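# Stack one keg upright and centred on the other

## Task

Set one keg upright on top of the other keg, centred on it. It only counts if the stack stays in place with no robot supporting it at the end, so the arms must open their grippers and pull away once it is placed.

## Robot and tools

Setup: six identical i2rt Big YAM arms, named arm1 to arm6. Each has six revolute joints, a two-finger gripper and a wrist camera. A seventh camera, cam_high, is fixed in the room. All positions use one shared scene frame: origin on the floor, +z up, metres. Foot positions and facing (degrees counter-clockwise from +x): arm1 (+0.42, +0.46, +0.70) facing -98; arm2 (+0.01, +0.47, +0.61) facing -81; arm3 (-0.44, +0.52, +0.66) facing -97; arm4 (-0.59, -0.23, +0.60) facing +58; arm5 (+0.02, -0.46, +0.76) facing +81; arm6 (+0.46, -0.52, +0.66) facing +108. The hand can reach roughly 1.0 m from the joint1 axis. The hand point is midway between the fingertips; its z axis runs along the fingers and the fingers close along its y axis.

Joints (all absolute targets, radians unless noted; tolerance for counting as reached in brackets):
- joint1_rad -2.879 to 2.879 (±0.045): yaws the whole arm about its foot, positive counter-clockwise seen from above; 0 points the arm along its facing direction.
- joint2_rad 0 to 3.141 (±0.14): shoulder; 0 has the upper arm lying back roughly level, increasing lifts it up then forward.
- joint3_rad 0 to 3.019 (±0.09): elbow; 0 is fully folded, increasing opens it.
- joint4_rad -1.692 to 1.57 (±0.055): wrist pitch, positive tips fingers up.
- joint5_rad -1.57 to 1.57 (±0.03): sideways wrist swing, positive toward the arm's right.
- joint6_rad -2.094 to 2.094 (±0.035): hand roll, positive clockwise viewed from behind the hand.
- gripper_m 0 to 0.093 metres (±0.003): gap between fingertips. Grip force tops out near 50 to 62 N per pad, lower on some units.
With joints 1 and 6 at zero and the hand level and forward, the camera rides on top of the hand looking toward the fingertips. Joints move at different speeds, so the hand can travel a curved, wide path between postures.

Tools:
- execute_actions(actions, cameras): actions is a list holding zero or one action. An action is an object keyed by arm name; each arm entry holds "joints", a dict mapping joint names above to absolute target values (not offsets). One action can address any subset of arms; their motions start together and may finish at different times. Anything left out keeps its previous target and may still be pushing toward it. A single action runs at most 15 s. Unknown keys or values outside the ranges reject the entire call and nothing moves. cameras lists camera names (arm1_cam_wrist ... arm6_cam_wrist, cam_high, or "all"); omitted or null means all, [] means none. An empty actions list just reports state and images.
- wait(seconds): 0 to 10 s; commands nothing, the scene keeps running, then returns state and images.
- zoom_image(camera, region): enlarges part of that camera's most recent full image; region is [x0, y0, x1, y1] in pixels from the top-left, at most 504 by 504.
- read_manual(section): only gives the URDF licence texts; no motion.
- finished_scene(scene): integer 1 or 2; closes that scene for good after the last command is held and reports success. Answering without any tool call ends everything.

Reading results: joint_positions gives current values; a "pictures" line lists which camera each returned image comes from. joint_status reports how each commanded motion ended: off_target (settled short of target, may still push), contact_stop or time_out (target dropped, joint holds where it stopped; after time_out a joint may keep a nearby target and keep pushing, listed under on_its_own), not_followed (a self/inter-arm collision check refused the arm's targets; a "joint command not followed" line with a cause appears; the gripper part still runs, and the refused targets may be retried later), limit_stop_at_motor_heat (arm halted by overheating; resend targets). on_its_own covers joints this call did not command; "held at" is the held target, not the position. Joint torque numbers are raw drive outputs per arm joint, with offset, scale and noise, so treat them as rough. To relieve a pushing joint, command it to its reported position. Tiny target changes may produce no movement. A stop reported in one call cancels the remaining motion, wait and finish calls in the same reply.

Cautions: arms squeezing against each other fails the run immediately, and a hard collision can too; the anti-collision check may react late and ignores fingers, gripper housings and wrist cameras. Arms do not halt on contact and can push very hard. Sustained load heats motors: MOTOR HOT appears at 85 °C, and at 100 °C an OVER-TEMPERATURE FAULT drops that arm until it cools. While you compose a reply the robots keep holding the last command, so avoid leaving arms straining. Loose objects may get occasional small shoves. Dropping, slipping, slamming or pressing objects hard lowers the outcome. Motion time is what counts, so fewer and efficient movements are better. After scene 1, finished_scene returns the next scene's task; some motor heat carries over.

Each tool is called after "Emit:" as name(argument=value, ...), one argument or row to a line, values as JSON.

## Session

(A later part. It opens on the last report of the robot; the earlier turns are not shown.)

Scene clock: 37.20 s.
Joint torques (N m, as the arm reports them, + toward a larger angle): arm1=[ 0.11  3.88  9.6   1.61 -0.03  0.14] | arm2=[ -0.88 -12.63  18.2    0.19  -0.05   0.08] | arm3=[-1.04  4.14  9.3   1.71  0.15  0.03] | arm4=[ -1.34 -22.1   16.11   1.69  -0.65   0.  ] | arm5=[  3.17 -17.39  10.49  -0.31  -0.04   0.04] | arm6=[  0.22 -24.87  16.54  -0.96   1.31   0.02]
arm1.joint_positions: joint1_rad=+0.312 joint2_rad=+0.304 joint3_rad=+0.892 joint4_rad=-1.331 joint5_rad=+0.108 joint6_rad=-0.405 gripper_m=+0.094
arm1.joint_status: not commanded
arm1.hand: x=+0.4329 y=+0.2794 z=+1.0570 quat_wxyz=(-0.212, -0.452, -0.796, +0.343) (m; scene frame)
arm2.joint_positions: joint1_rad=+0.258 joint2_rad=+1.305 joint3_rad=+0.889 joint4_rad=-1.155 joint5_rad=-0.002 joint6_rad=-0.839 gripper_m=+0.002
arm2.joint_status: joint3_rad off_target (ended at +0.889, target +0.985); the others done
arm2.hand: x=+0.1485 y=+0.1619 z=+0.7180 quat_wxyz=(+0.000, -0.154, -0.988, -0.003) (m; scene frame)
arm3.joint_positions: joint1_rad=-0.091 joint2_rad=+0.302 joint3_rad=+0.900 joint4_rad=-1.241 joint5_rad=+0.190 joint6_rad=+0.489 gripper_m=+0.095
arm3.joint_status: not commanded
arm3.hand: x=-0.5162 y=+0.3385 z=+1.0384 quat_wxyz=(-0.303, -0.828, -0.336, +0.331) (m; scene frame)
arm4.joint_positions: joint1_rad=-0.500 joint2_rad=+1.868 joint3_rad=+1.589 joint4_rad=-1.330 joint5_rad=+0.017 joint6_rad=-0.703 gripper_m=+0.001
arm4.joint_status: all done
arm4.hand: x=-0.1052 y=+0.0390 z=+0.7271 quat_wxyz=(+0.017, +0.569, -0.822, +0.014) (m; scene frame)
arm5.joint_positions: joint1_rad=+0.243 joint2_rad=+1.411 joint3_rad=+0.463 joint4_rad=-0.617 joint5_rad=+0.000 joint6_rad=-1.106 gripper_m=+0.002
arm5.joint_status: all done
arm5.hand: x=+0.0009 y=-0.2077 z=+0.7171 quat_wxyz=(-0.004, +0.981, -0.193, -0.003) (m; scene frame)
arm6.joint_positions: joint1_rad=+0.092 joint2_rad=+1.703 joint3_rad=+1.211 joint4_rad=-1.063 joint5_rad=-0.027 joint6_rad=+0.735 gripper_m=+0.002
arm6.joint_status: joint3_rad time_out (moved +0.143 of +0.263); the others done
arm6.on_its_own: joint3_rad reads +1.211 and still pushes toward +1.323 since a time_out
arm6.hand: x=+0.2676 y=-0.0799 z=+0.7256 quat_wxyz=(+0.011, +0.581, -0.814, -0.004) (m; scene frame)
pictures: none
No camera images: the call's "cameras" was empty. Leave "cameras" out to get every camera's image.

Emit:
execute_actions(
  actions=[
    {"arm2":{"joints":{"joint1_rad":-0.2,"joint6_rad":-1.295,"joint2_rad":1.13,"joint3_rad":0.895,"joint4_rad":-1.181}},"arm4":{"joints":{"joint1_rad":-0.313,"joint6_rad":-0.518,"joint2_rad":1.455,"joint3_rad":1.285,"joint4_rad":-1.207}},"arm5":{"joints":{"joint1_rad":0.745,"joint6_rad":-0.607,"joint2_rad":1.465,"joint3_rad":0.68,"joint4_rad":-0.646}},"arm6":{"joints":{"joint1_rad":0.326,"joint6_rad":0.981,"joint2_rad":1.78,"joint3_rad":1.6,"joint4_rad":-1.17}}},
  ],
  cameras=["cam_high"],
)

Emit:
execute_actions(
  actions=[
    {"arm2":{"joints":{"joint1_rad":-0.669,"joint6_rad":-1.764,"joint2_rad":1.21,"joint3_rad":0.97,"joint4_rad":-1.165}},"arm4":{"joints":{"joint1_rad":-0.01,"joint6_rad":-0.215,"joint2_rad":1.24,"joint3_rad":1.035,"joint4_rad":-1.196}},"arm5":{"joints":{"joint1_rad":1.034,"joint6_rad":-0.318,"joint2_rad":1.665,"joint3_rad":1.0,"joint4_rad":-0.736}},"arm6":{"joints":{"joint1_rad":0.496,"joint6_rad":1.151,"joint2_rad":2.06,"joint3_rad":2.06,"joint4_rad":-1.355}}},
  ],
)

Scene clock: 40.97 s.
Joint torques (N m, as the arm reports them, + toward a larger angle): arm1=[-0.05  3.89  9.65  1.64 -0.04  0.15] | arm2=[ -0.61 -10.45  19.58  -0.65  -0.63   0.14] | arm3=[-1.02  4.13  9.31  1.72  0.15  0.03] | arm4=[ -0.87 -16.33  17.13   0.47  -0.15   0.07] | arm5=[  2.87 -20.67  12.76  -0.77   0.23   0.07] | arm6=[ -0.79 -30.72  16.7   -1.7    1.29  -0.03]
arm1.joint_positions: joint1_rad=+0.312 joint2_rad=+0.304 joint3_rad=+0.892 joint4_rad=-1.331 joint5_rad=+0.108 joint6_rad=-0.405 gripper_m=+0.094
arm1.joint_status: not commanded
arm1.hand: x=+0.4329 y=+0.2794 z=+1.0570 quat_wxyz=(-0.212, -0.452, -0.796, +0.343) (m; scene frame)
arm2.joint_positions: joint1_rad=-0.204 joint2_rad=+1.195 joint3_rad=+0.783 joint4_rad=-1.149 joint5_rad=+0.010 joint6_rad=-1.304 gripper_m=+0.002
arm2.joint_status: joint3_rad time_out (moved -0.106 of +0.006); the others done
arm2.on_its_own: joint3_rad reads +0.783 and still pushes toward +0.895 since a time_out
arm2.hand: x=-0.0038 y=+0.1714 z=+0.7134 quat_wxyz=(+0.006, -0.153, -0.988, +0.003) (m; scene frame)
arm3.joint_positions: joint1_rad=-0.091 joint2_rad=+0.302 joint3_rad=+0.900 joint4_rad=-1.241 joint5_rad=+0.190 joint6_rad=+0.489 gripper_m=+0.095
arm3.joint_status: not commanded
arm3.hand: x=-0.5162 y=+0.3385 z=+1.0384 quat_wxyz=(-0.303, -0.828, -0.336, +0.331) (m; scene frame)
arm4.joint_positions: joint1_rad=-0.315 joint2_rad=+1.571 joint3_rad=+1.182 joint4_rad=-1.210 joint5_rad=+0.004 joint6_rad=-0.523 gripper_m=+0.001
arm4.joint_status: joint3_rad off_target (ended at +1.182, target +1.285); the others done
arm4.hand: x=-0.2553 y=+0.0495 z=+0.7217 quat_wxyz=(+0.010, +0.572, -0.820, +0.010) (m; scene frame)
arm5.joint_positions: joint1_rad=+0.741 joint2_rad=+1.543 joint3_rad=+0.610 joint4_rad=-0.618 joint5_rad=-0.006 joint6_rad=-0.609 gripper_m=+0.002
arm5.joint_status: all done
arm5.hand: x=-0.1502 y=-0.1988 z=+0.7169 quat_wxyz=(-0.007, +0.981, -0.192, -0.011) (m; scene frame)
arm6.joint_positions: joint1_rad=+0.335 joint2_rad=+1.890 joint3_rad=+1.484 joint4_rad=-1.126 joint5_rad=-0.026 joint6_rad=+0.982 gripper_m=+0.002
arm6.joint_status: joint3_rad time_out (moved +0.273 of +0.389); the others done
arm6.on_its_own: joint3_rad reads +1.484 and still pushes toward +1.596 since a time_out
arm6.hand: x=+0.1156 y=-0.0704 z=+0.7257 quat_wxyz=(+0.013, +0.579, -0.815, -0.012) (m; scene frame)
pictures: cam_high
Images, in order (width x height): cam_high 504x504.

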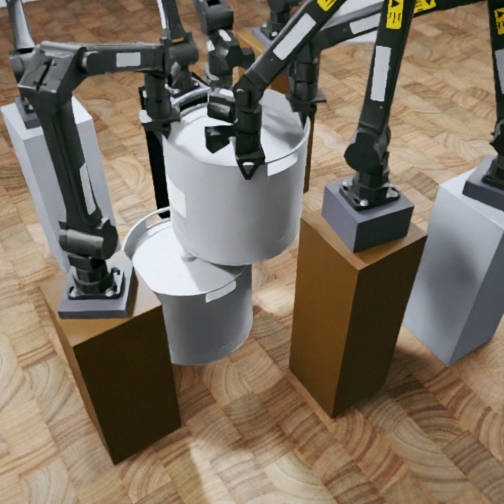

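not run: a stop came earlier in this reply.

Emit:
execute_actions(
  actions=[
    {"arm2":{"joints":{"joint1_rad":-0.669,"joint6_rad":-1.764,"joint2_rad":1.21,"joint3_rad":0.97,"joint4_rad":-1.165}},"arm4":{"joints":{"joint1_rad":-0.01,"joint6_rad":-0.215,"joint2_rad":1.24,"joint3_rad":1.035,"joint4_rad":-1.196}},"arm5":{"joints":{"joint1_rad":1.034,"joint6_rad":-0.318,"joint2_rad":1.665,"joint3_rad":1.0,"joint4_rad":-0.736}},"arm6":{"joints":{"joint1_rad":0.496,"joint6_rad":1.151,"joint2_rad":2.08,"joint3_rad":2.07,"joint4_rad":-1.355}}},
  ],
)

Scene clock: 44.47 s.
Joint torques (N m, as the arm reports them, + toward a larger angle): arm1=[-0.09  3.9   9.69  1.63  0.    0.15] | arm2=[ -0.28 -11.69  19.56  -0.93  -0.61   0.16] | arm3=[-1.06  4.15  9.31  1.7   0.14  0.03] | arm4=[ -0.89 -11.74  17.    -0.16   0.59   0.04] | arm5=[  1.85 -28.35  12.87  -0.16   0.03   0.06] | arm6=[ -0.36 -34.59  16.88  -1.61   1.35   0.06]
arm1.joint_positions: joint1_rad=+0.312 joint2_rad=+0.304 joint3_rad=+0.892 joint4_rad=-1.331 joint5_rad=+0.108 joint6_rad=-0.405 gripper_m=+0.094
arm1.joint_status: not commanded
arm1.hand: x=+0.4329 y=+0.2794 z=+1.0570 quat_wxyz=(-0.212, -0.452, -0.796, +0.343) (m; scene frame)
arm2.joint_positions: joint1_rad=-0.678 joint2_rad=+1.278 joint3_rad=+0.851 joint4_rad=-1.125 joint5_rad=+0.010 joint6_rad=-1.774 gripper_m=+0.002
arm2.joint_status: joint3_rad time_out (moved +0.069 of +0.187); the others done
arm2.on_its_own: joint3_rad reads +0.851 and still pushes toward +0.964 since a time_out
arm2.hand: x=-0.1538 y=+0.1830 z=+0.7139 quat_wxyz=(+0.009, -0.154, -0.988, +0.005) (m; scene frame)
arm3.joint_positions: joint1_rad=-0.091 joint2_rad=+0.302 joint3_rad=+0.900 joint4_rad=-1.241 joint5_rad=+0.190 joint6_rad=+0.489 gripper_m=+0.095
arm3.joint_status: not commanded
arm3.hand: x=-0.5162 y=+0.3385 z=+1.0384 quat_wxyz=(-0.303, -0.828, -0.336, +0.331) (m; scene frame)
arm4.joint_positions: joint1_rad=-0.012 joint2_rad=+1.338 joint3_rad=+0.933 joint4_rad=-1.184 joint5_rad=-0.014 joint6_rad=-0.218 gripper_m=+0.001
arm4.joint_status: joint3_rad off_target (ended at +0.933, target +1.035); the others done
arm4.hand: x=-0.4049 y=+0.0636 z=+0.7194 quat_wxyz=(+0.008, +0.571, -0.821, +0.004) (m; scene frame)
arm5.joint_positions: joint1_rad=+1.033 joint2_rad=+1.774 joint3_rad=+0.934 joint4_rad=-0.719 joint5_rad=-0.001 joint6_rad=-0.316 gripper_m=+0.002
arm5.joint_status: all done
arm5.hand: x=-0.3021 y=-0.1864 z=+0.7165 quat_wxyz=(-0.004, +0.981, -0.192, -0.007) (m; scene frame)
arm6.joint_positions: joint1_rad=+0.503 joint2_rad=+2.180 joint3_rad=+1.959 joint4_rad=-1.317 joint5_rad=-0.026 joint6_rad=+1.143 gripper_m=+0.003
arm6.joint_status: joint3_rad time_out (moved +0.475 of +0.586); the others done
arm6.on_its_own: joint3_rad reads +1.959 and still pushes toward +2.070 since a time_out
arm6.hand: x=-0.0343 y=-0.0589 z=+0.7253 quat_wxyz=(+0.016, +0.582, -0.813, -0.008) (m; scene frame)
pictures: arm1_cam_wrist, arm2_cam_wrist, arm3_cam_wrist, arm4_cam_wrist, arm5_cam_wrist, arm6_cam_wrist, cam_high
Images, in order (width x height): arm1_cam_wrist 504x504, arm2_cam_wrist 504x504, arm3_cam_wrist 504x504, arm4_cam_wrist 504x504, arm5_cam_wrist 504x504, arm6_cam_wrist 504x504, cam_high 504x504.

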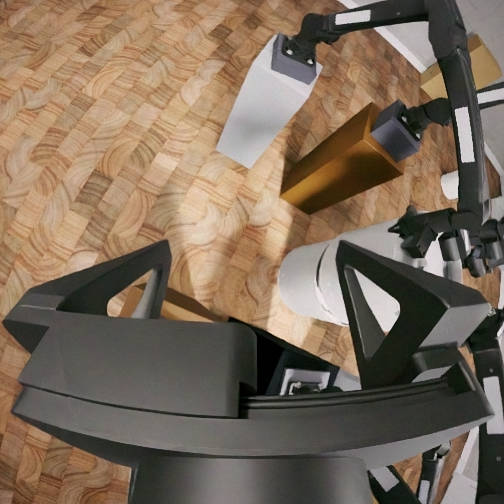

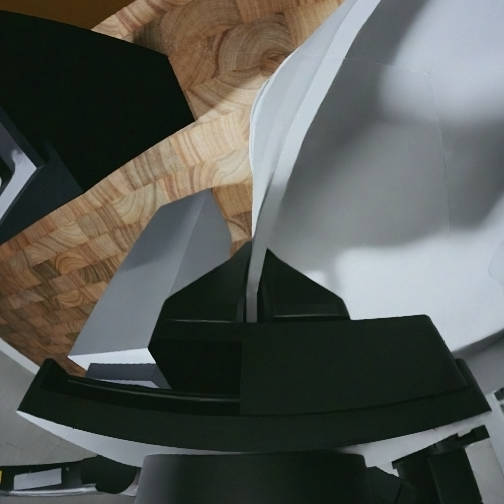

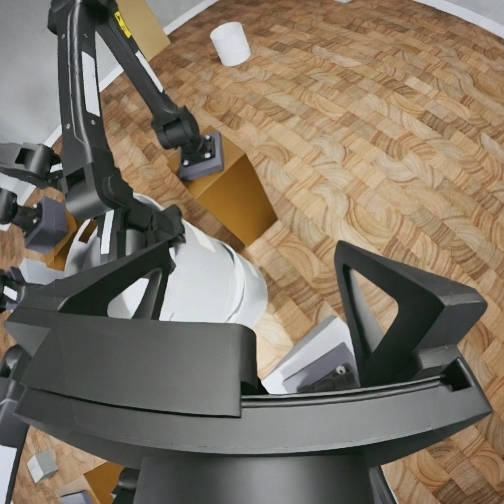

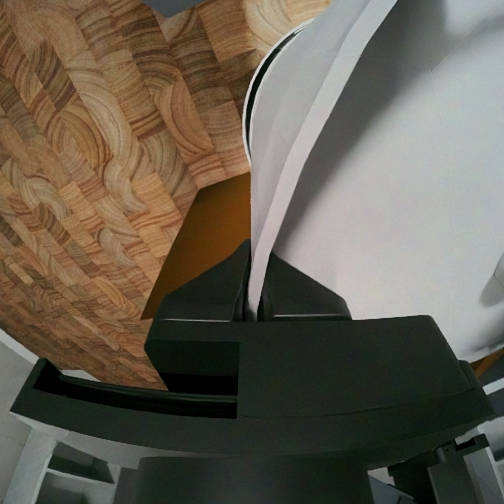

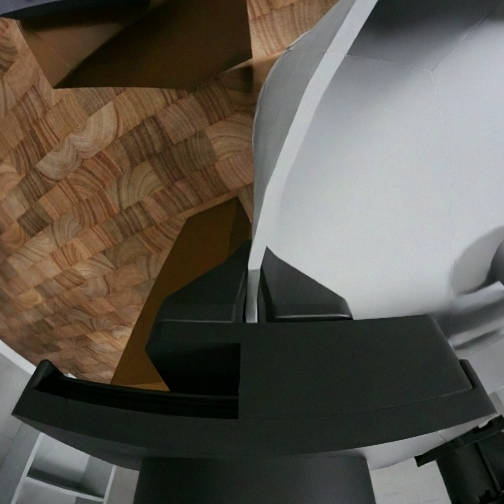

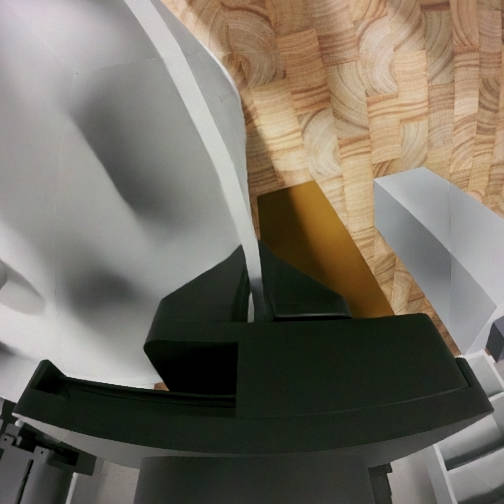

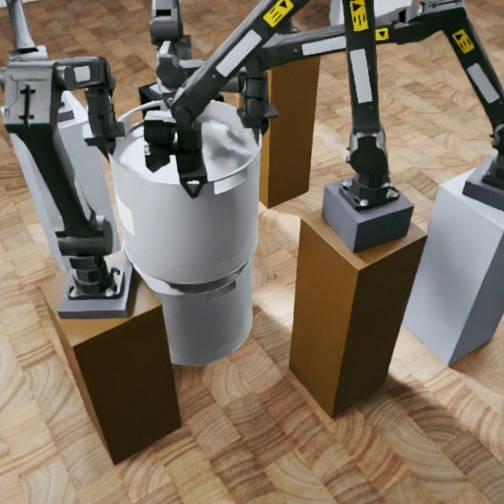

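Emit:
execute_actions(
  actions=[
    {"arm2":{"joints":{"joint1_rad":-0.706,"joint6_rad":-1.8,"joint2_rad":1.24,"joint3_rad":0.91,"joint4_rad":-1.075}},"arm4":{"joints":{"joint1_rad":0.025,"joint6_rad":-0.18,"joint2_rad":1.284,"joint3_rad":0.99,"joint4_rad":-1.108}},"arm5":{"joints":{"joint2_rad":1.755,"joint3_rad":1.02,"joint4_rad":-0.672}},"arm6":{"joints":{"joint2_rad":2.14,"joint3_rad":2.1,"joint4_rad":-1.32}}},
  ],
  cameras=["arm2_cam_wrist","arm4_cam_wrist","arm5_cam_wrist","arm6_cam_wrist","cam_high"],
)

Scene clock: 47.80 s.
Joint torques (N m, as the arm reports them, + toward a larger angle): arm1=[-0.26  3.93  9.63  1.61 -0.02  0.14] | arm2=[ -1.51 -12.42  17.4    0.19  -0.42   0.07] | arm3=[-1.05  4.16  9.33  1.71  0.14  0.03] | arm4=[  0.35 -11.78  16.45   0.01   0.29   0.21] | arm5=[  2.8  -26.81  14.18  -0.71  -0.38   0.08] | arm6=[ -1.29 -33.32  17.47  -1.     0.83   0.14]
arm1.joint_positions: joint1_rad=+0.312 joint2_rad=+0.304 joint3_rad=+0.892 joint4_rad=-1.331 joint5_rad=+0.108 joint6_rad=-0.405 gripper_m=+0.094
arm1.joint_status: not commanded
arm1.hand: x=+0.4329 y=+0.2794 z=+1.0570 quat_wxyz=(-0.212, -0.452, -0.796, +0.343) (m; scene frame)
arm2.joint_positions: joint1_rad=-0.698 joint2_rad=+1.314 joint3_rad=+0.818 joint4_rad=-1.069 joint5_rad=+0.005 joint6_rad=-1.801 gripper_m=+0.002
arm2.joint_status: joint3_rad off_target (ended at +0.818, target +0.910); the others done
arm2.on_its_own: joint3_rad reads +0.818 and still pushes toward +0.910 since a time_out
arm2.hand: x=-0.1583 y=+0.1874 z=+0.6914 quat_wxyz=(+0.005, -0.151, -0.988, -0.001) (m; scene frame)
arm3.joint_positions: joint1_rad=-0.091 joint2_rad=+0.302 joint3_rad=+0.900 joint4_rad=-1.241 joint5_rad=+0.190 joint6_rad=+0.489 gripper_m=+0.095
arm3.joint_status: not commanded
arm3.hand: x=-0.5162 y=+0.3385 z=+1.0384 quat_wxyz=(-0.303, -0.828, -0.336, +0.331) (m; scene frame)
arm4.joint_positions: joint1_rad=+0.008 joint2_rad=+1.378 joint3_rad=+0.891 joint4_rad=-1.099 joint5_rad=-0.006 joint6_rad=-0.202 gripper_m=+0.001
arm4.joint_status: joint3_rad time_out (moved -0.042 of +0.057); the others done
arm4.on_its_own: joint3_rad reads +0.891 and still pushes toward +0.990 since a time_out
arm4.hand: x=-0.4080 y=+0.0684 z=+0.6914 quat_wxyz=(+0.006, +0.573, -0.820, +0.008) (m; scene frame)
arm5.joint_positions: joint1_rad=+1.032 joint2_rad=+1.848 joint3_rad=+0.934 joint4_rad=-0.650 joint5_rad=+0.008 joint6_rad=-0.322 gripper_m=+0.002
arm5.joint_status: all done
arm5.hand: x=-0.3034 y=-0.1828 z=+0.6868 quat_wxyz=(-0.007, +0.982, -0.190, -0.003) (m; scene frame)
arm6.joint_positions: joint1_rad=+0.502 joint2_rad=+2.221 joint3_rad=+1.973 joint4_rad=-1.294 joint5_rad=-0.015 joint6_rad=+1.139 gripper_m=+0.002
arm6.joint_status: joint3_rad time_out (moved +0.014 of +0.141); the others done
arm6.on_its_own: joint3_rad reads +1.973 and still pushes toward +2.085 since a time_out
arm6.hand: x=-0.0378 y=-0.0523 z=+0.7035 quat_wxyz=(+0.010, +0.583, -0.812, -0.006) (m; scene frame)
pictures: arm2_cam_wrist, arm4_cam_wrist, arm5_cam_wrist, arm6_cam_wrist, cam_high
Images, in order (width x height): arm2_cam_wrist 504x504, arm4_cam_wrist 504x504, arm5_cam_wrist 504x504, arm6_cam_wrist 504x504, cam_high 504x504.

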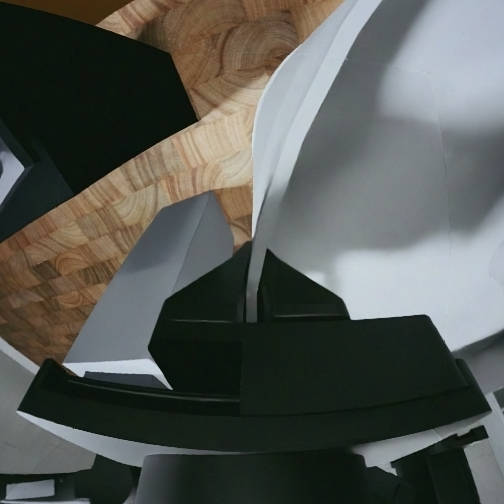

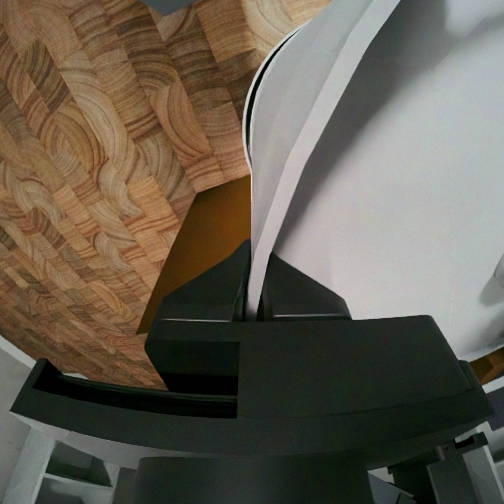

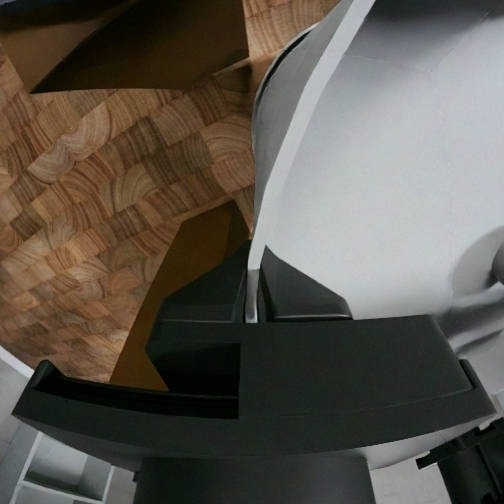

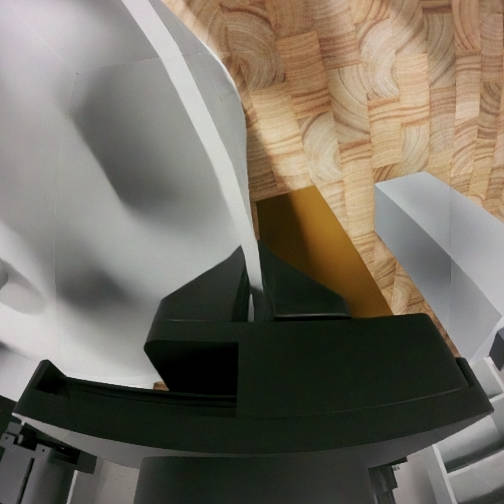

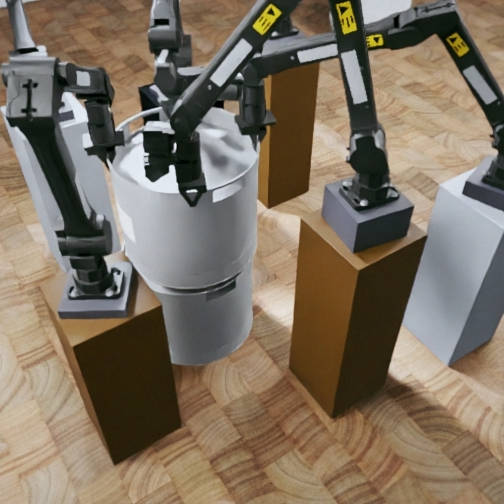

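Emit:
execute_actions(
  actions=[
    {"arm2":{"joints":{"joint1_rad":-0.72,"joint2_rad":1.275,"joint3_rad":0.895,"joint4_rad":-1.04}},"arm4":{"joints":{"joint1_rad":0.04,"joint2_rad":1.26}},"arm5":{"joints":{"joint1_rad":1.05}},"arm6":{"joints":{"joint2_rad":2.2,"joint3_rad":2.09,"joint4_rad":-1.3}}},
  ],
  cameras=["arm2_cam_wrist","arm4_cam_wrist","arm5_cam_wrist","arm6_cam_wrist"],
)

Scene clock: 50.37 s.
Joint torques (N m, as the arm reports them, + toward a larger angle): arm1=[ 0.04  3.69  9.58  1.6  -0.02  0.14] | arm2=[ -1.75 -11.17  16.77   0.21  -0.64   0.26] | arm3=[-1.07  4.11  9.3   1.7   0.15  0.03] | arm4=[  0.78 -13.4   17.14   0.17   0.34   0.19] | arm5=[  3.61 -27.66  14.07  -1.08  -0.02   0.12] | arm6=[ -1.49 -28.36  16.74  -0.89   1.39   0.2 ]
arm1.joint_positions: joint1_rad=+0.312 joint2_rad=+0.304 joint3_rad=+0.892 joint4_rad=-1.331 joint5_rad=+0.108 joint6_rad=-0.405 gripper_m=+0.094
arm1.joint_status: not commanded
arm1.hand: x=+0.4329 y=+0.2794 z=+1.0570 quat_wxyz=(-0.212, -0.452, -0.796, +0.343) (m; scene frame)
arm2.joint_positions: joint1_rad=-0.711 joint2_rad=+1.331 joint3_rad=+0.809 joint4_rad=-1.035 joint5_rad=+0.010 joint6_rad=-1.819 gripper_m=+0.002
arm2.joint_status: all done
arm2.hand: x=-0.1647 y=+0.1867 z=+0.6832 quat_wxyz=(+0.009, -0.149, -0.989, +0.002) (m; scene frame)
arm3.joint_positions: joint1_rad=-0.091 joint2_rad=+0.302 joint3_rad=+0.900 joint4_rad=-1.241 joint5_rad=+0.190 joint6_rad=+0.489 gripper_m=+0.095
arm3.joint_status: not commanded
arm3.hand: x=-0.5162 y=+0.3385 z=+1.0384 quat_wxyz=(-0.303, -0.828, -0.336, +0.331) (m; scene frame)
arm4.joint_positions: joint1_rad=+0.016 joint2_rad=+1.378 joint3_rad=+0.882 joint4_rad=-1.103 joint5_rad=-0.008 joint6_rad=-0.201 gripper_m=+0.001
arm4.joint_status: all done
arm4.on_its_own: joint3_rad reads +0.882 and still pushes toward +0.990 since a time_out
arm4.hand: x=-0.4131 y=+0.0659 z=+0.6884 quat_wxyz=(+0.012, +0.575, -0.818, +0.010) (m; scene frame)
arm5.joint_positions: joint1_rad=+1.037 joint2_rad=+1.854 joint3_rad=+0.935 joint4_rad=-0.644 joint5_rad=+0.000 joint6_rad=-0.324 gripper_m=+0.002
arm5.joint_status: all done
arm5.hand: x=-0.3065 y=-0.1846 z=+0.6849 quat_wxyz=(-0.004, +0.982, -0.186, -0.006) (m; scene frame)
arm6.joint_positions: joint1_rad=+0.502 joint2_rad=+2.238 joint3_rad=+1.980 joint4_rad=-1.285 joint5_rad=-0.027 joint6_rad=+1.132 gripper_m=+0.002
arm6.joint_status: joint3_rad time_out (moved +0.008 of +0.117); the others done
arm6.on_its_own: joint3_rad reads +1.980 and still pushes toward +2.090 since a time_out
arm6.hand: x=-0.0415 y=-0.0517 z=+0.6947 quat_wxyz=(+0.016, +0.586, -0.810, -0.005) (m; scene frame)
pictures: arm2_cam_wrist, arm4_cam_wrist, arm5_cam_wrist, arm6_cam_wrist
Images, in order (width x height): arm2_cam_wrist 504x504, arm4_cam_wrist 504x504, arm5_cam_wrist 504x504, arm6_cam_wrist 504x504.

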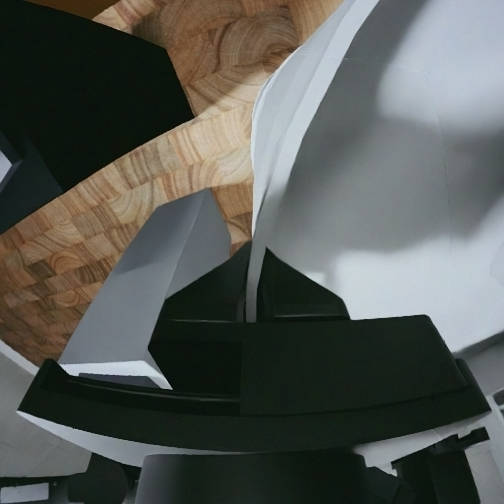

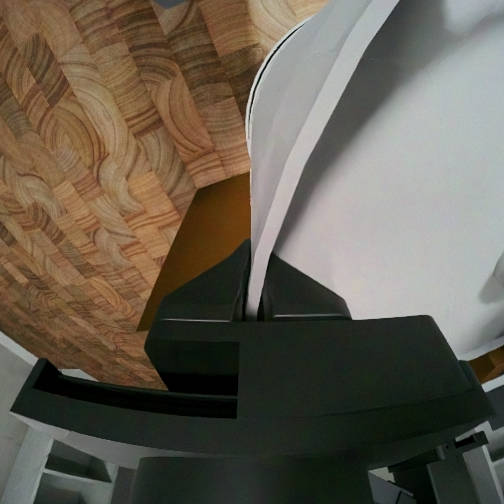

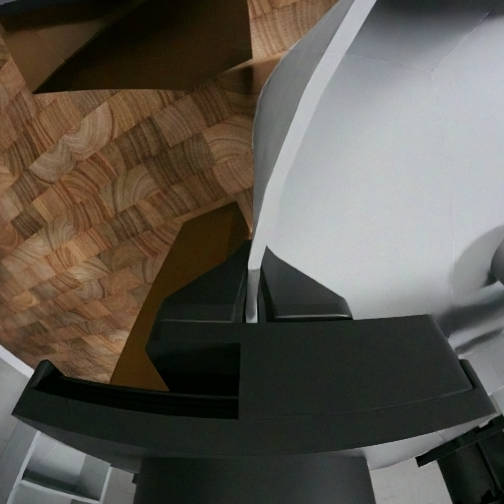

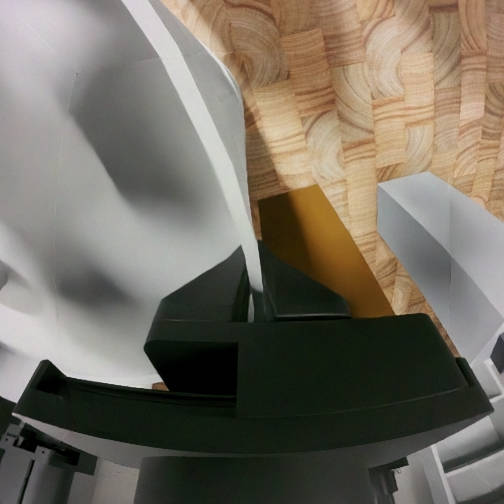

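Close. Lower gently.

Emit:
execute_actions(
  actions=[
    {"arm2":{"joints":{"joint2_rad":1.31,"joint3_rad":0.85,"joint4_rad":-0.99}},"arm4":{"joints":{"joint2_rad":1.31,"joint3_rad":0.95,"joint4_rad":-1.05}},"arm5":{"joints":{"joint2_rad":1.84,"joint3_rad":1.01,"joint4_rad":-0.61}},"arm6":{"joints":{"joint2_rad":2.24,"joint3_rad":2.06,"joint4_rad":-1.27}}},
  ],
  cameras=["arm2_cam_wrist","arm4_cam_wrist","arm5_cam_wrist","arm6_cam_wrist","cam_high"],
)

Scene clock: 52.70 s.
Joint torques (N m, as the arm reports them, + toward a larger angle): arm1=[-0.11  3.63  9.63  1.59 -0.04  0.13] | arm2=[ -0.79 -10.29  14.25   0.57  -0.72   0.33] | arm3=[-1.06  4.11  9.3   1.71  0.15  0.03] | arm4=[ -0.39 -11.22  15.92   0.37   0.36   0.06] | arm5=[  2.41 -24.23  12.16   0.29  -0.11   0.08] | arm6=[  0.18 -27.13  13.95  -0.42   1.34   0.09]
arm1.joint_positions: joint1_rad=+0.312 joint2_rad=+0.304 joint3_rad=+0.892 joint4_rad=-1.331 joint5_rad=+0.108 joint6_rad=-0.405 gripper_m=+0.094
arm1.joint_status: not commanded
arm1.hand: x=+0.4329 y=+0.2794 z=+1.0570 quat_wxyz=(-0.212, -0.452, -0.796, +0.343) (m; scene frame)
arm2.joint_positions: joint1_rad=-0.723 joint2_rad=+1.352 joint3_rad=+0.791 joint4_rad=-0.996 joint5_rad=+0.012 joint6_rad=-1.827 gripper_m=+0.002
arm2.joint_status: all done
arm2.hand: x=-0.1686 y=+0.1888 z=+0.6711 quat_wxyz=(+0.010, -0.151, -0.988, +0.002) (m; scene frame)
arm3.joint_positions: joint1_rad=-0.091 joint2_rad=+0.302 joint3_rad=+0.900 joint4_rad=-1.241 joint5_rad=+0.190 joint6_rad=+0.489 gripper_m=+0.095
arm3.joint_status: not commanded
arm3.hand: x=-0.5162 y=+0.3385 z=+1.0384 quat_wxyz=(-0.303, -0.828, -0.336, +0.331) (m; scene frame)
arm4.joint_positions: joint1_rad=+0.033 joint2_rad=+1.397 joint3_rad=+0.854 joint4_rad=-1.049 joint5_rad=-0.009 joint6_rad=-0.185 gripper_m=+0.001
arm4.joint_status: joint3_rad time_out (moved -0.028 of +0.068); the others done
arm4.on_its_own: joint3_rad reads +0.854 and still pushes toward +0.950 since a time_out
arm4.hand: x=-0.4179 y=+0.0689 z=+0.6729 quat_wxyz=(+0.009, +0.575, -0.818, +0.008) (m; scene frame)
arm5.joint_positions: joint1_rad=+1.043 joint2_rad=+1.898 joint3_rad=+0.945 joint4_rad=-0.605 joint5_rad=+0.002 joint6_rad=-0.320 gripper_m=+0.002
arm5.joint_status: all done
arm5.hand: x=-0.3121 y=-0.1828 z=+0.6691 quat_wxyz=(-0.005, +0.983, -0.186, -0.007) (m; scene frame)
arm6.joint_positions: joint1_rad=+0.507 joint2_rad=+2.258 joint3_rad=+1.983 joint4_rad=-1.261 joint5_rad=-0.026 joint6_rad=+1.140 gripper_m=+0.002
arm6.joint_status: all done
arm6.hand: x=-0.0470 y=-0.0507 z=+0.6827 quat_wxyz=(+0.016, +0.585, -0.811, -0.008) (m; scene frame)
pictures: arm2_cam_wrist, arm4_cam_wrist, arm5_cam_wrist, arm6_cam_wrist, cam_high
Images, in order (width x height): arm2_cam_wrist 504x504, arm4_cam_wrist 504x504, arm5_cam_wrist 504x504, arm6_cam_wrist 504x504, cam_high 504x504.

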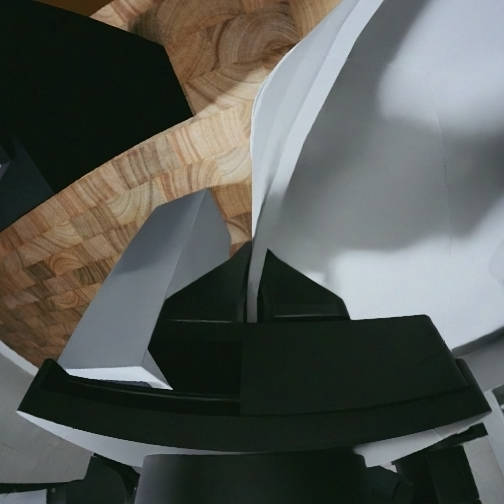

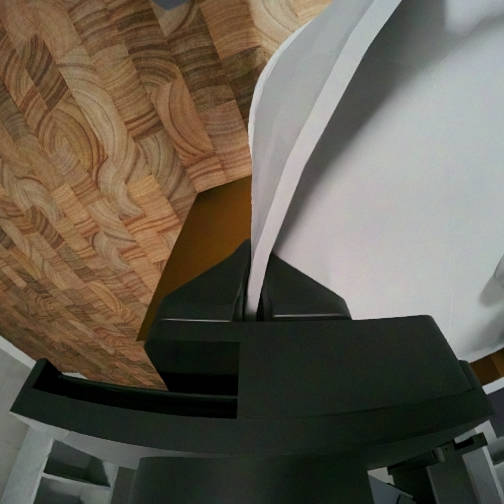

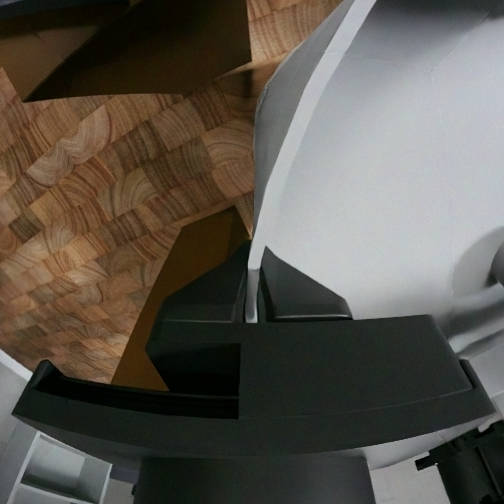

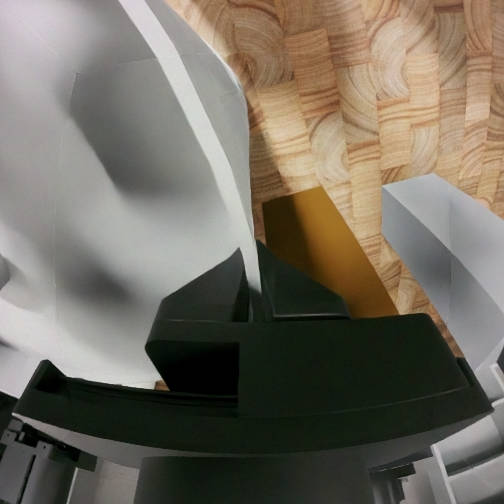

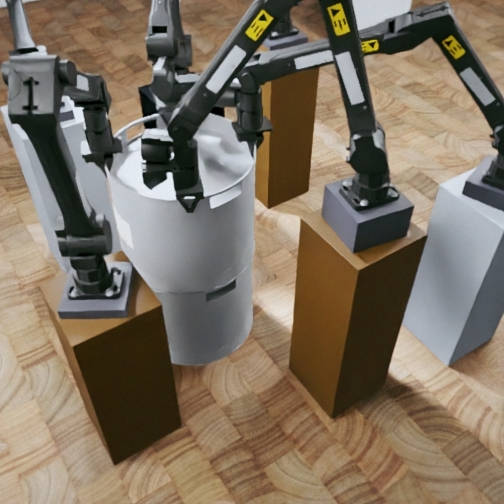

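Seated. Unload, release, lift.

Emit:
execute_actions(
  actions=[
    {"arm2":{"joints":{"joint2_rad":1.352,"joint3_rad":0.8}},"arm4":{"joints":{"joint2_rad":1.39,"joint3_rad":0.87}},"arm5":{"joints":{"joint2_rad":1.898,"joint3_rad":0.95}},"arm6":{"joints":{"joint2_rad":2.258,"joint3_rad":1.995}}},
  ],
  cameras=[],
)

Emit:
execute_actions(
  actions=[
    {"arm2":{"joints":{"gripper_m":0.07}},"arm4":{"joints":{"gripper_m":0.07}},"arm5":{"joints":{"gripper_m":0.07}},"arm6":{"joints":{"gripper_m":0.07}}},
  ],
  cameras=[],
)

Emit:
execute_actions(
  actions=[
    {"arm2":{"joints":{"joint2_rad":1.2,"joint3_rad":1.0,"joint4_rad":-1.37}},"arm4":{"joints":{"joint2_rad":1.25,"joint3_rad":1.08,"joint4_rad":-1.4}},"arm5":{"joints":{"joint2_rad":1.62,"joint3_rad":1.02,"joint4_rad":-0.97}},"arm6":{"joints":{"joint2_rad":2.12,"joint3_rad":2.08,"joint4_rad":-1.5}}},
  ],
  cameras=[],
)

Emit:
execute_actions(
  actions=[
    {"arm2":{"joints":{"joint2_rad":0.8}},"arm4":{"joints":{"joint2_rad":0.8}},"arm5":{"joints":{"joint2_rad":1.2}},"arm6":{"joints":{"joint2_rad":1.6}}},
  ],
  cameras=["cam_high","arm4_cam_wrist"],
)

Scene clock: 55.33 s.
Joint torques (N m, as the arm reports them, + toward a larger angle): arm1=[ 0.27  3.91  9.66  1.56 -0.04  0.14] | arm2=[-0.29 -7.71 10.26  0.38 -0.96  0.36] | arm3=[-1.04  4.13  9.3   1.71  0.15  0.03] | arm4=[-1.14 -6.44 10.25 -0.02  0.27  0.03] | arm5=[  3.05 -19.56   6.58  -0.37  -0.16   0.04] | arm6=[ -1.03 -25.66   8.92  -0.89   1.17   0.  ]
arm1.joint_positions: joint1_rad=+0.312 joint2_rad=+0.304 joint3_rad=+0.892 joint4_rad=-1.331 joint5_rad=+0.108 joint6_rad=-0.405 gripper_m=+0.094
arm1.joint_status: not commanded
arm1.hand: x=+0.4329 y=+0.2794 z=+1.0570 quat_wxyz=(-0.212, -0.452, -0.796, +0.343) (m; scene frame)
arm2.joint_positions: joint1_rad=-0.728 joint2_rad=+1.359 joint3_rad=+0.788 joint4_rad=-0.990 joint5_rad=+0.018 joint6_rad=-1.830 gripper_m=+0.002
arm2.joint_status: all done
arm2.hand: x=-0.1704 y=+0.1908 z=+0.6677 quat_wxyz=(+0.011, -0.152, -0.988, -0.002) (m; scene frame)
arm3.joint_positions: joint1_rad=-0.091 joint2_rad=+0.302 joint3_rad=+0.900 joint4_rad=-1.241 joint5_rad=+0.190 joint6_rad=+0.489 gripper_m=+0.095
arm3.joint_status: not commanded
arm3.hand: x=-0.5162 y=+0.3385 z=+1.0384 quat_wxyz=(-0.303, -0.828, -0.336, +0.331) (m; scene frame)
arm4.joint_positions: joint1_rad=+0.041 joint2_rad=+1.406 joint3_rad=+0.844 joint4_rad=-1.041 joint5_rad=-0.006 joint6_rad=-0.180 gripper_m=+0.001
arm4.joint_status: all done
arm4.hand: x=-0.4212 y=+0.0676 z=+0.6669 quat_wxyz=(+0.013, +0.577, -0.817, +0.011) (m; scene frame)
arm5.joint_positions: joint1_rad=+1.045 joint2_rad=+1.906 joint3_rad=+0.945 joint4_rad=-0.597 joint5_rad=+0.002 joint6_rad=-0.320 gripper_m=+0.002
arm5.joint_status: all done
arm5.hand: x=-0.3130 y=-0.1831 z=+0.6662 quat_wxyz=(-0.006, +0.983, -0.185, -0.007) (m; scene frame)
arm6.joint_positions: joint1_rad=+0.508 joint2_rad=+2.259 joint3_rad=+1.983 joint4_rad=-1.253 joint5_rad=-0.025 joint6_rad=+1.150 gripper_m=+0.002
arm6.joint_status: all done
arm6.hand: x=-0.0489 y=-0.0498 z=+0.6822 quat_wxyz=(+0.016, +0.581, -0.814, -0.012) (m; scene frame)
pictures: none
No camera images: the call's "cameras" was empty. Leave "cameras" out to get every camera's image.

Scene clock: 56.00 s.
Joint torques (N m, as the arm reports them, + toward a larger angle): arm1=[-0.05  3.75  9.55  1.56 -0.03  0.14] | arm2=[-0.32 -7.68 10.31  0.33 -0.28  0.2 ] | arm3=[-1.05  4.1   9.31  1.7   0.14  0.03] | arm4=[-1.08 -6.14 10.22  0.07  0.14  0.01] | arm5=[  2.5  -19.2    6.68  -0.18  -0.11   0.08] | arm6=[ -1.09 -24.8    8.8   -0.77   0.2    0.  ]
arm1.joint_positions: joint1_rad=+0.312 joint2_rad=+0.304 joint3_rad=+0.892 joint4_rad=-1.331 joint5_rad=+0.108 joint6_rad=-0.405 gripper_m=+0.094
arm1.joint_status: not commanded
arm1.hand: x=+0.4329 y=+0.2794 z=+1.0570 quat_wxyz=(-0.212, -0.452, -0.796, +0.343) (m; scene frame)
arm2.joint_positions: joint1_rad=-0.728 joint2_rad=+1.359 joint3_rad=+0.788 joint4_rad=-0.990 joint5_rad=+0.002 joint6_rad=-1.813 gripper_m=+0.070
arm2.joint_status: all done
arm2.hand: x=-0.1680 y=+0.1892 z=+0.6678 quat_wxyz=(+0.004, -0.160, -0.987, +0.002) (m; scene frame)
arm3.joint_positions: joint1_rad=-0.091 joint2_rad=+0.302 joint3_rad=+0.900 joint4_rad=-1.241 joint5_rad=+0.190 joint6_rad=+0.489 gripper_m=+0.095
arm3.joint_status: not commanded
arm3.hand: x=-0.5162 y=+0.3385 z=+1.0384 quat_wxyz=(-0.303, -0.828, -0.336, +0.331) (m; scene frame)
arm4.joint_positions: joint1_rad=+0.041 joint2_rad=+1.401 joint3_rad=+0.845 joint4_rad=-1.043 joint5_rad=-0.003 joint6_rad=-0.180 gripper_m=+0.070
arm4.joint_status: all done
arm4.hand: x=-0.4208 y=+0.0674 z=+0.6684 quat_wxyz=(+0.011, +0.577, -0.817, +0.012) (m; scene frame)
arm5.joint_positions: joint1_rad=+1.045 joint2_rad=+1.904 joint3_rad=+0.945 joint4_rad=-0.600 joint5_rad=+0.002 joint6_rad=-0.320 gripper_m=+0.070
arm5.joint_status: all done
arm5.hand: x=-0.3128 y=-0.1832 z=+0.6670 quat_wxyz=(-0.006, +0.983, -0.185, -0.007) (m; scene frame)
arm6.joint_positions: joint1_rad=+0.505 joint2_rad=+2.259 joint3_rad=+1.983 joint4_rad=-1.255 joint5_rad=-0.002 joint6_rad=+1.150 gripper_m=+0.070
arm6.joint_status: all done
arm6.hand: x=-0.0445 y=-0.0459 z=+0.6821 quat_wxyz=(+0.005, +0.580, -0.814, -0.013) (m; scene frame)
pictures: none
No camera images: the call's "cameras" was empty. Leave "cameras" out to get every camera's image.

Scene clock: 57.30 s.
Joint torques (N m, as the arm reports them, + toward a larger angle): arm1=[ 0.13  3.77  9.65  1.65 -0.04  0.14] | arm2=[-0.25 -4.88 11.73 -0.08 -0.27  0.18] | arm3=[-1.03  4.14  9.3   1.71  0.15  0.03] | arm4=[-1.21 -2.97 10.68  0.14  0.14  0.02] | arm5=[  2.13 -14.45  11.14  -0.19  -0.12   0.07] | arm6=[ -1.19 -22.87  10.9   -0.82   0.17  -0.05]
arm1.joint_positions: joint1_rad=+0.312 joint2_rad=+0.304 joint3_rad=+0.892 joint4_rad=-1.331 joint5_rad=+0.108 joint6_rad=-0.405 gripper_m=+0.094
arm1.joint_status: not commanded
arm1.hand: x=+0.4329 y=+0.2794 z=+1.0570 quat_wxyz=(-0.212, -0.452, -0.796, +0.343) (m; scene frame)
arm2.joint_positions: joint1_rad=-0.728 joint2_rad=+1.184 joint3_rad=+0.989 joint4_rad=-1.355 joint5_rad=+0.002 joint6_rad=-1.812 gripper_m=+0.070
arm2.joint_status: all done
arm2.hand: x=-0.1621 y=+0.1976 z=+0.7922 quat_wxyz=(+0.006, -0.160, -0.987, +0.007) (m; scene frame)
arm3.joint_positions: joint1_rad=-0.091 joint2_rad=+0.302 joint3_rad=+0.900 joint4_rad=-1.241 joint5_rad=+0.190 joint6_rad=+0.489 gripper_m=+0.095
arm3.joint_status: not commanded
arm3.hand: x=-0.5162 y=+0.3385 z=+1.0384 quat_wxyz=(-0.303, -0.828, -0.336, +0.331) (m; scene frame)
arm4.joint_positions: joint1_rad=+0.041 joint2_rad=+1.232 joint3_rad=+1.067 joint4_rad=-1.392 joint5_rad=-0.003 joint6_rad=-0.180 gripper_m=+0.070
arm4.joint_status: all done
arm4.hand: x=-0.4235 y=+0.0670 z=+0.8026 quat_wxyz=(-0.009, +0.577, -0.817, +0.003) (m; scene frame)
arm5.joint_positions: joint1_rad=+1.045 joint2_rad=+1.601 joint3_rad=+0.996 joint4_rad=-0.959 joint5_rad=+0.002 joint6_rad=-0.320 gripper_m=+0.070
arm5.joint_status: all done
arm5.hand: x=-0.3003 y=-0.1938 z=+0.8029 quat_wxyz=(-0.004, +0.983, -0.185, -0.004) (m; scene frame)
arm6.joint_positions: joint1_rad=+0.505 joint2_rad=+2.117 joint3_rad=+2.042 joint4_rad=-1.486 joint5_rad=-0.002 joint6_rad=+1.150 gripper_m=+0.070
arm6.joint_status: all done
arm6.hand: x=-0.0219 y=-0.0667 z=+0.7968 quat_wxyz=(+0.002, +0.580, -0.815, +0.002) (m; scene frame)
pictures: none
No camera images: the call's "cameras" was empty. Leave "cameras" out to get every camera's image.

Scene clock: 59.20 s.
Joint torques (N m, as the arm reports them, + toward a larger angle): arm1=[-0.23  4.01  9.62  1.5  -0.04  0.13] | arm2=[-0.35 -0.33 12.53  0.61 -0.25  0.22] | arm3=[-1.04  4.09  9.32  1.7   0.15  0.03] | arm4=[-0.98  1.59 11.29  1.08  0.14  0.02] | arm5=[  3.57 -10.4   13.52   0.55  -0.13   0.06] | arm6=[ -1.13 -16.56   8.6    0.45   0.21   0.  ]
arm1.joint_positions: joint1_rad=+0.312 joint2_rad=+0.304 joint3_rad=+0.892 joint4_rad=-1.331 joint5_rad=+0.108 joint6_rad=-0.405 gripper_m=+0.094
arm1.joint_status: not commanded
arm1.hand: x=+0.4329 y=+0.2794 z=+1.0570 quat_wxyz=(-0.212, -0.452, -0.796, +0.343) (m; scene frame)
arm2.joint_positions: joint1_rad=-0.728 joint2_rad=+0.786 joint3_rad=+0.989 joint4_rad=-1.355 joint5_rad=+0.002 joint6_rad=-1.812 gripper_m=+0.070
arm2.joint_status: all done
arm2.hand: x=-0.1376 y=+0.2354 z=+0.9042 quat_wxyz=(+0.083, -0.157, -0.966, +0.189) (m; scene frame)
arm3.joint_positions: joint1_rad=-0.091 joint2_rad=+0.302 joint3_rad=+0.900 joint4_rad=-1.241 joint5_rad=+0.190 joint6_rad=+0.489 gripper_m=+0.095
arm3.joint_status: not commanded
arm3.hand: x=-0.5162 y=+0.3385 z=+1.0384 quat_wxyz=(-0.303, -0.828, -0.336, +0.331) (m; scene frame)
arm4.joint_positions: joint1_rad=+0.041 joint2_rad=+0.789 joint3_rad=+1.067 joint4_rad=-1.393 joint5_rad=-0.003 joint6_rad=-0.180 gripper_m=+0.070
arm4.joint_status: all done
arm4.hand: x=-0.4558 y=+0.0147 z=+0.9319 quat_wxyz=(-0.207, +0.564, -0.794, -0.089) (m; scene frame)
arm5.joint_positions: joint1_rad=+1.045 joint2_rad=+1.186 joint3_rad=+0.996 joint4_rad=-0.960 joint5_rad=+0.002 joint6_rad=-0.320 gripper_m=+0.070
arm5.joint_status: all done
arm5.hand: x=-0.3007 y=-0.1936 z=+0.9694 quat_wxyz=(-0.104, +0.961, -0.181, -0.184) (m; scene frame)
arm6.joint_positions: joint1_rad=+0.505 joint2_rad=+1.607 joint3_rad=+2.074 joint4_rad=-1.486 joint5_rad=-0.001 joint6_rad=+1.150 gripper_m=+0.070
arm6.joint_status: all done
arm6.hand: x=+0.0387 y=-0.1228 z=+1.1226 quat_wxyz=(+0.054, +0.559, -0.785, -0.261) (m; scene frame)
pictures: arm4_cam_wrist, cam_high
Images, in order (width x height): arm4_cam_wrist 504x504, cam_high 504x504.

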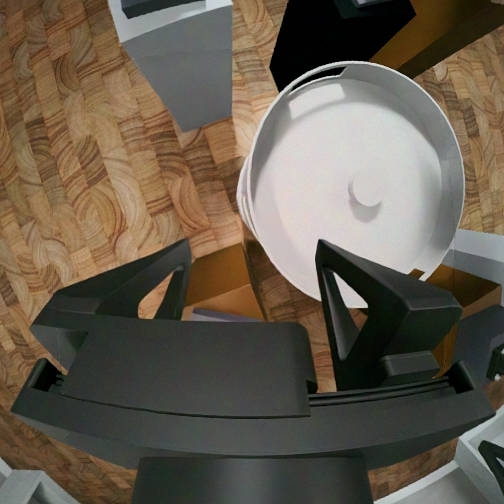

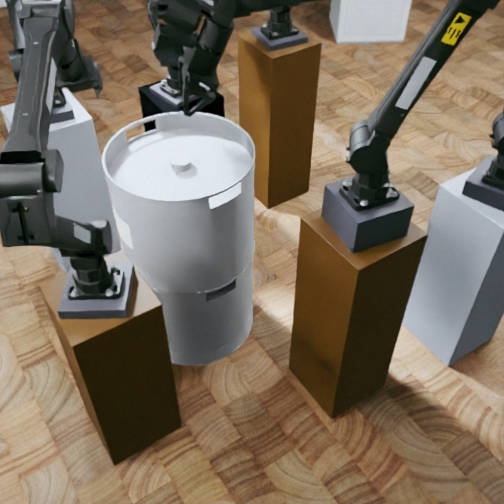

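Emit:
finished_scene(
  scene=1,
)

The scene is finished: the task was done.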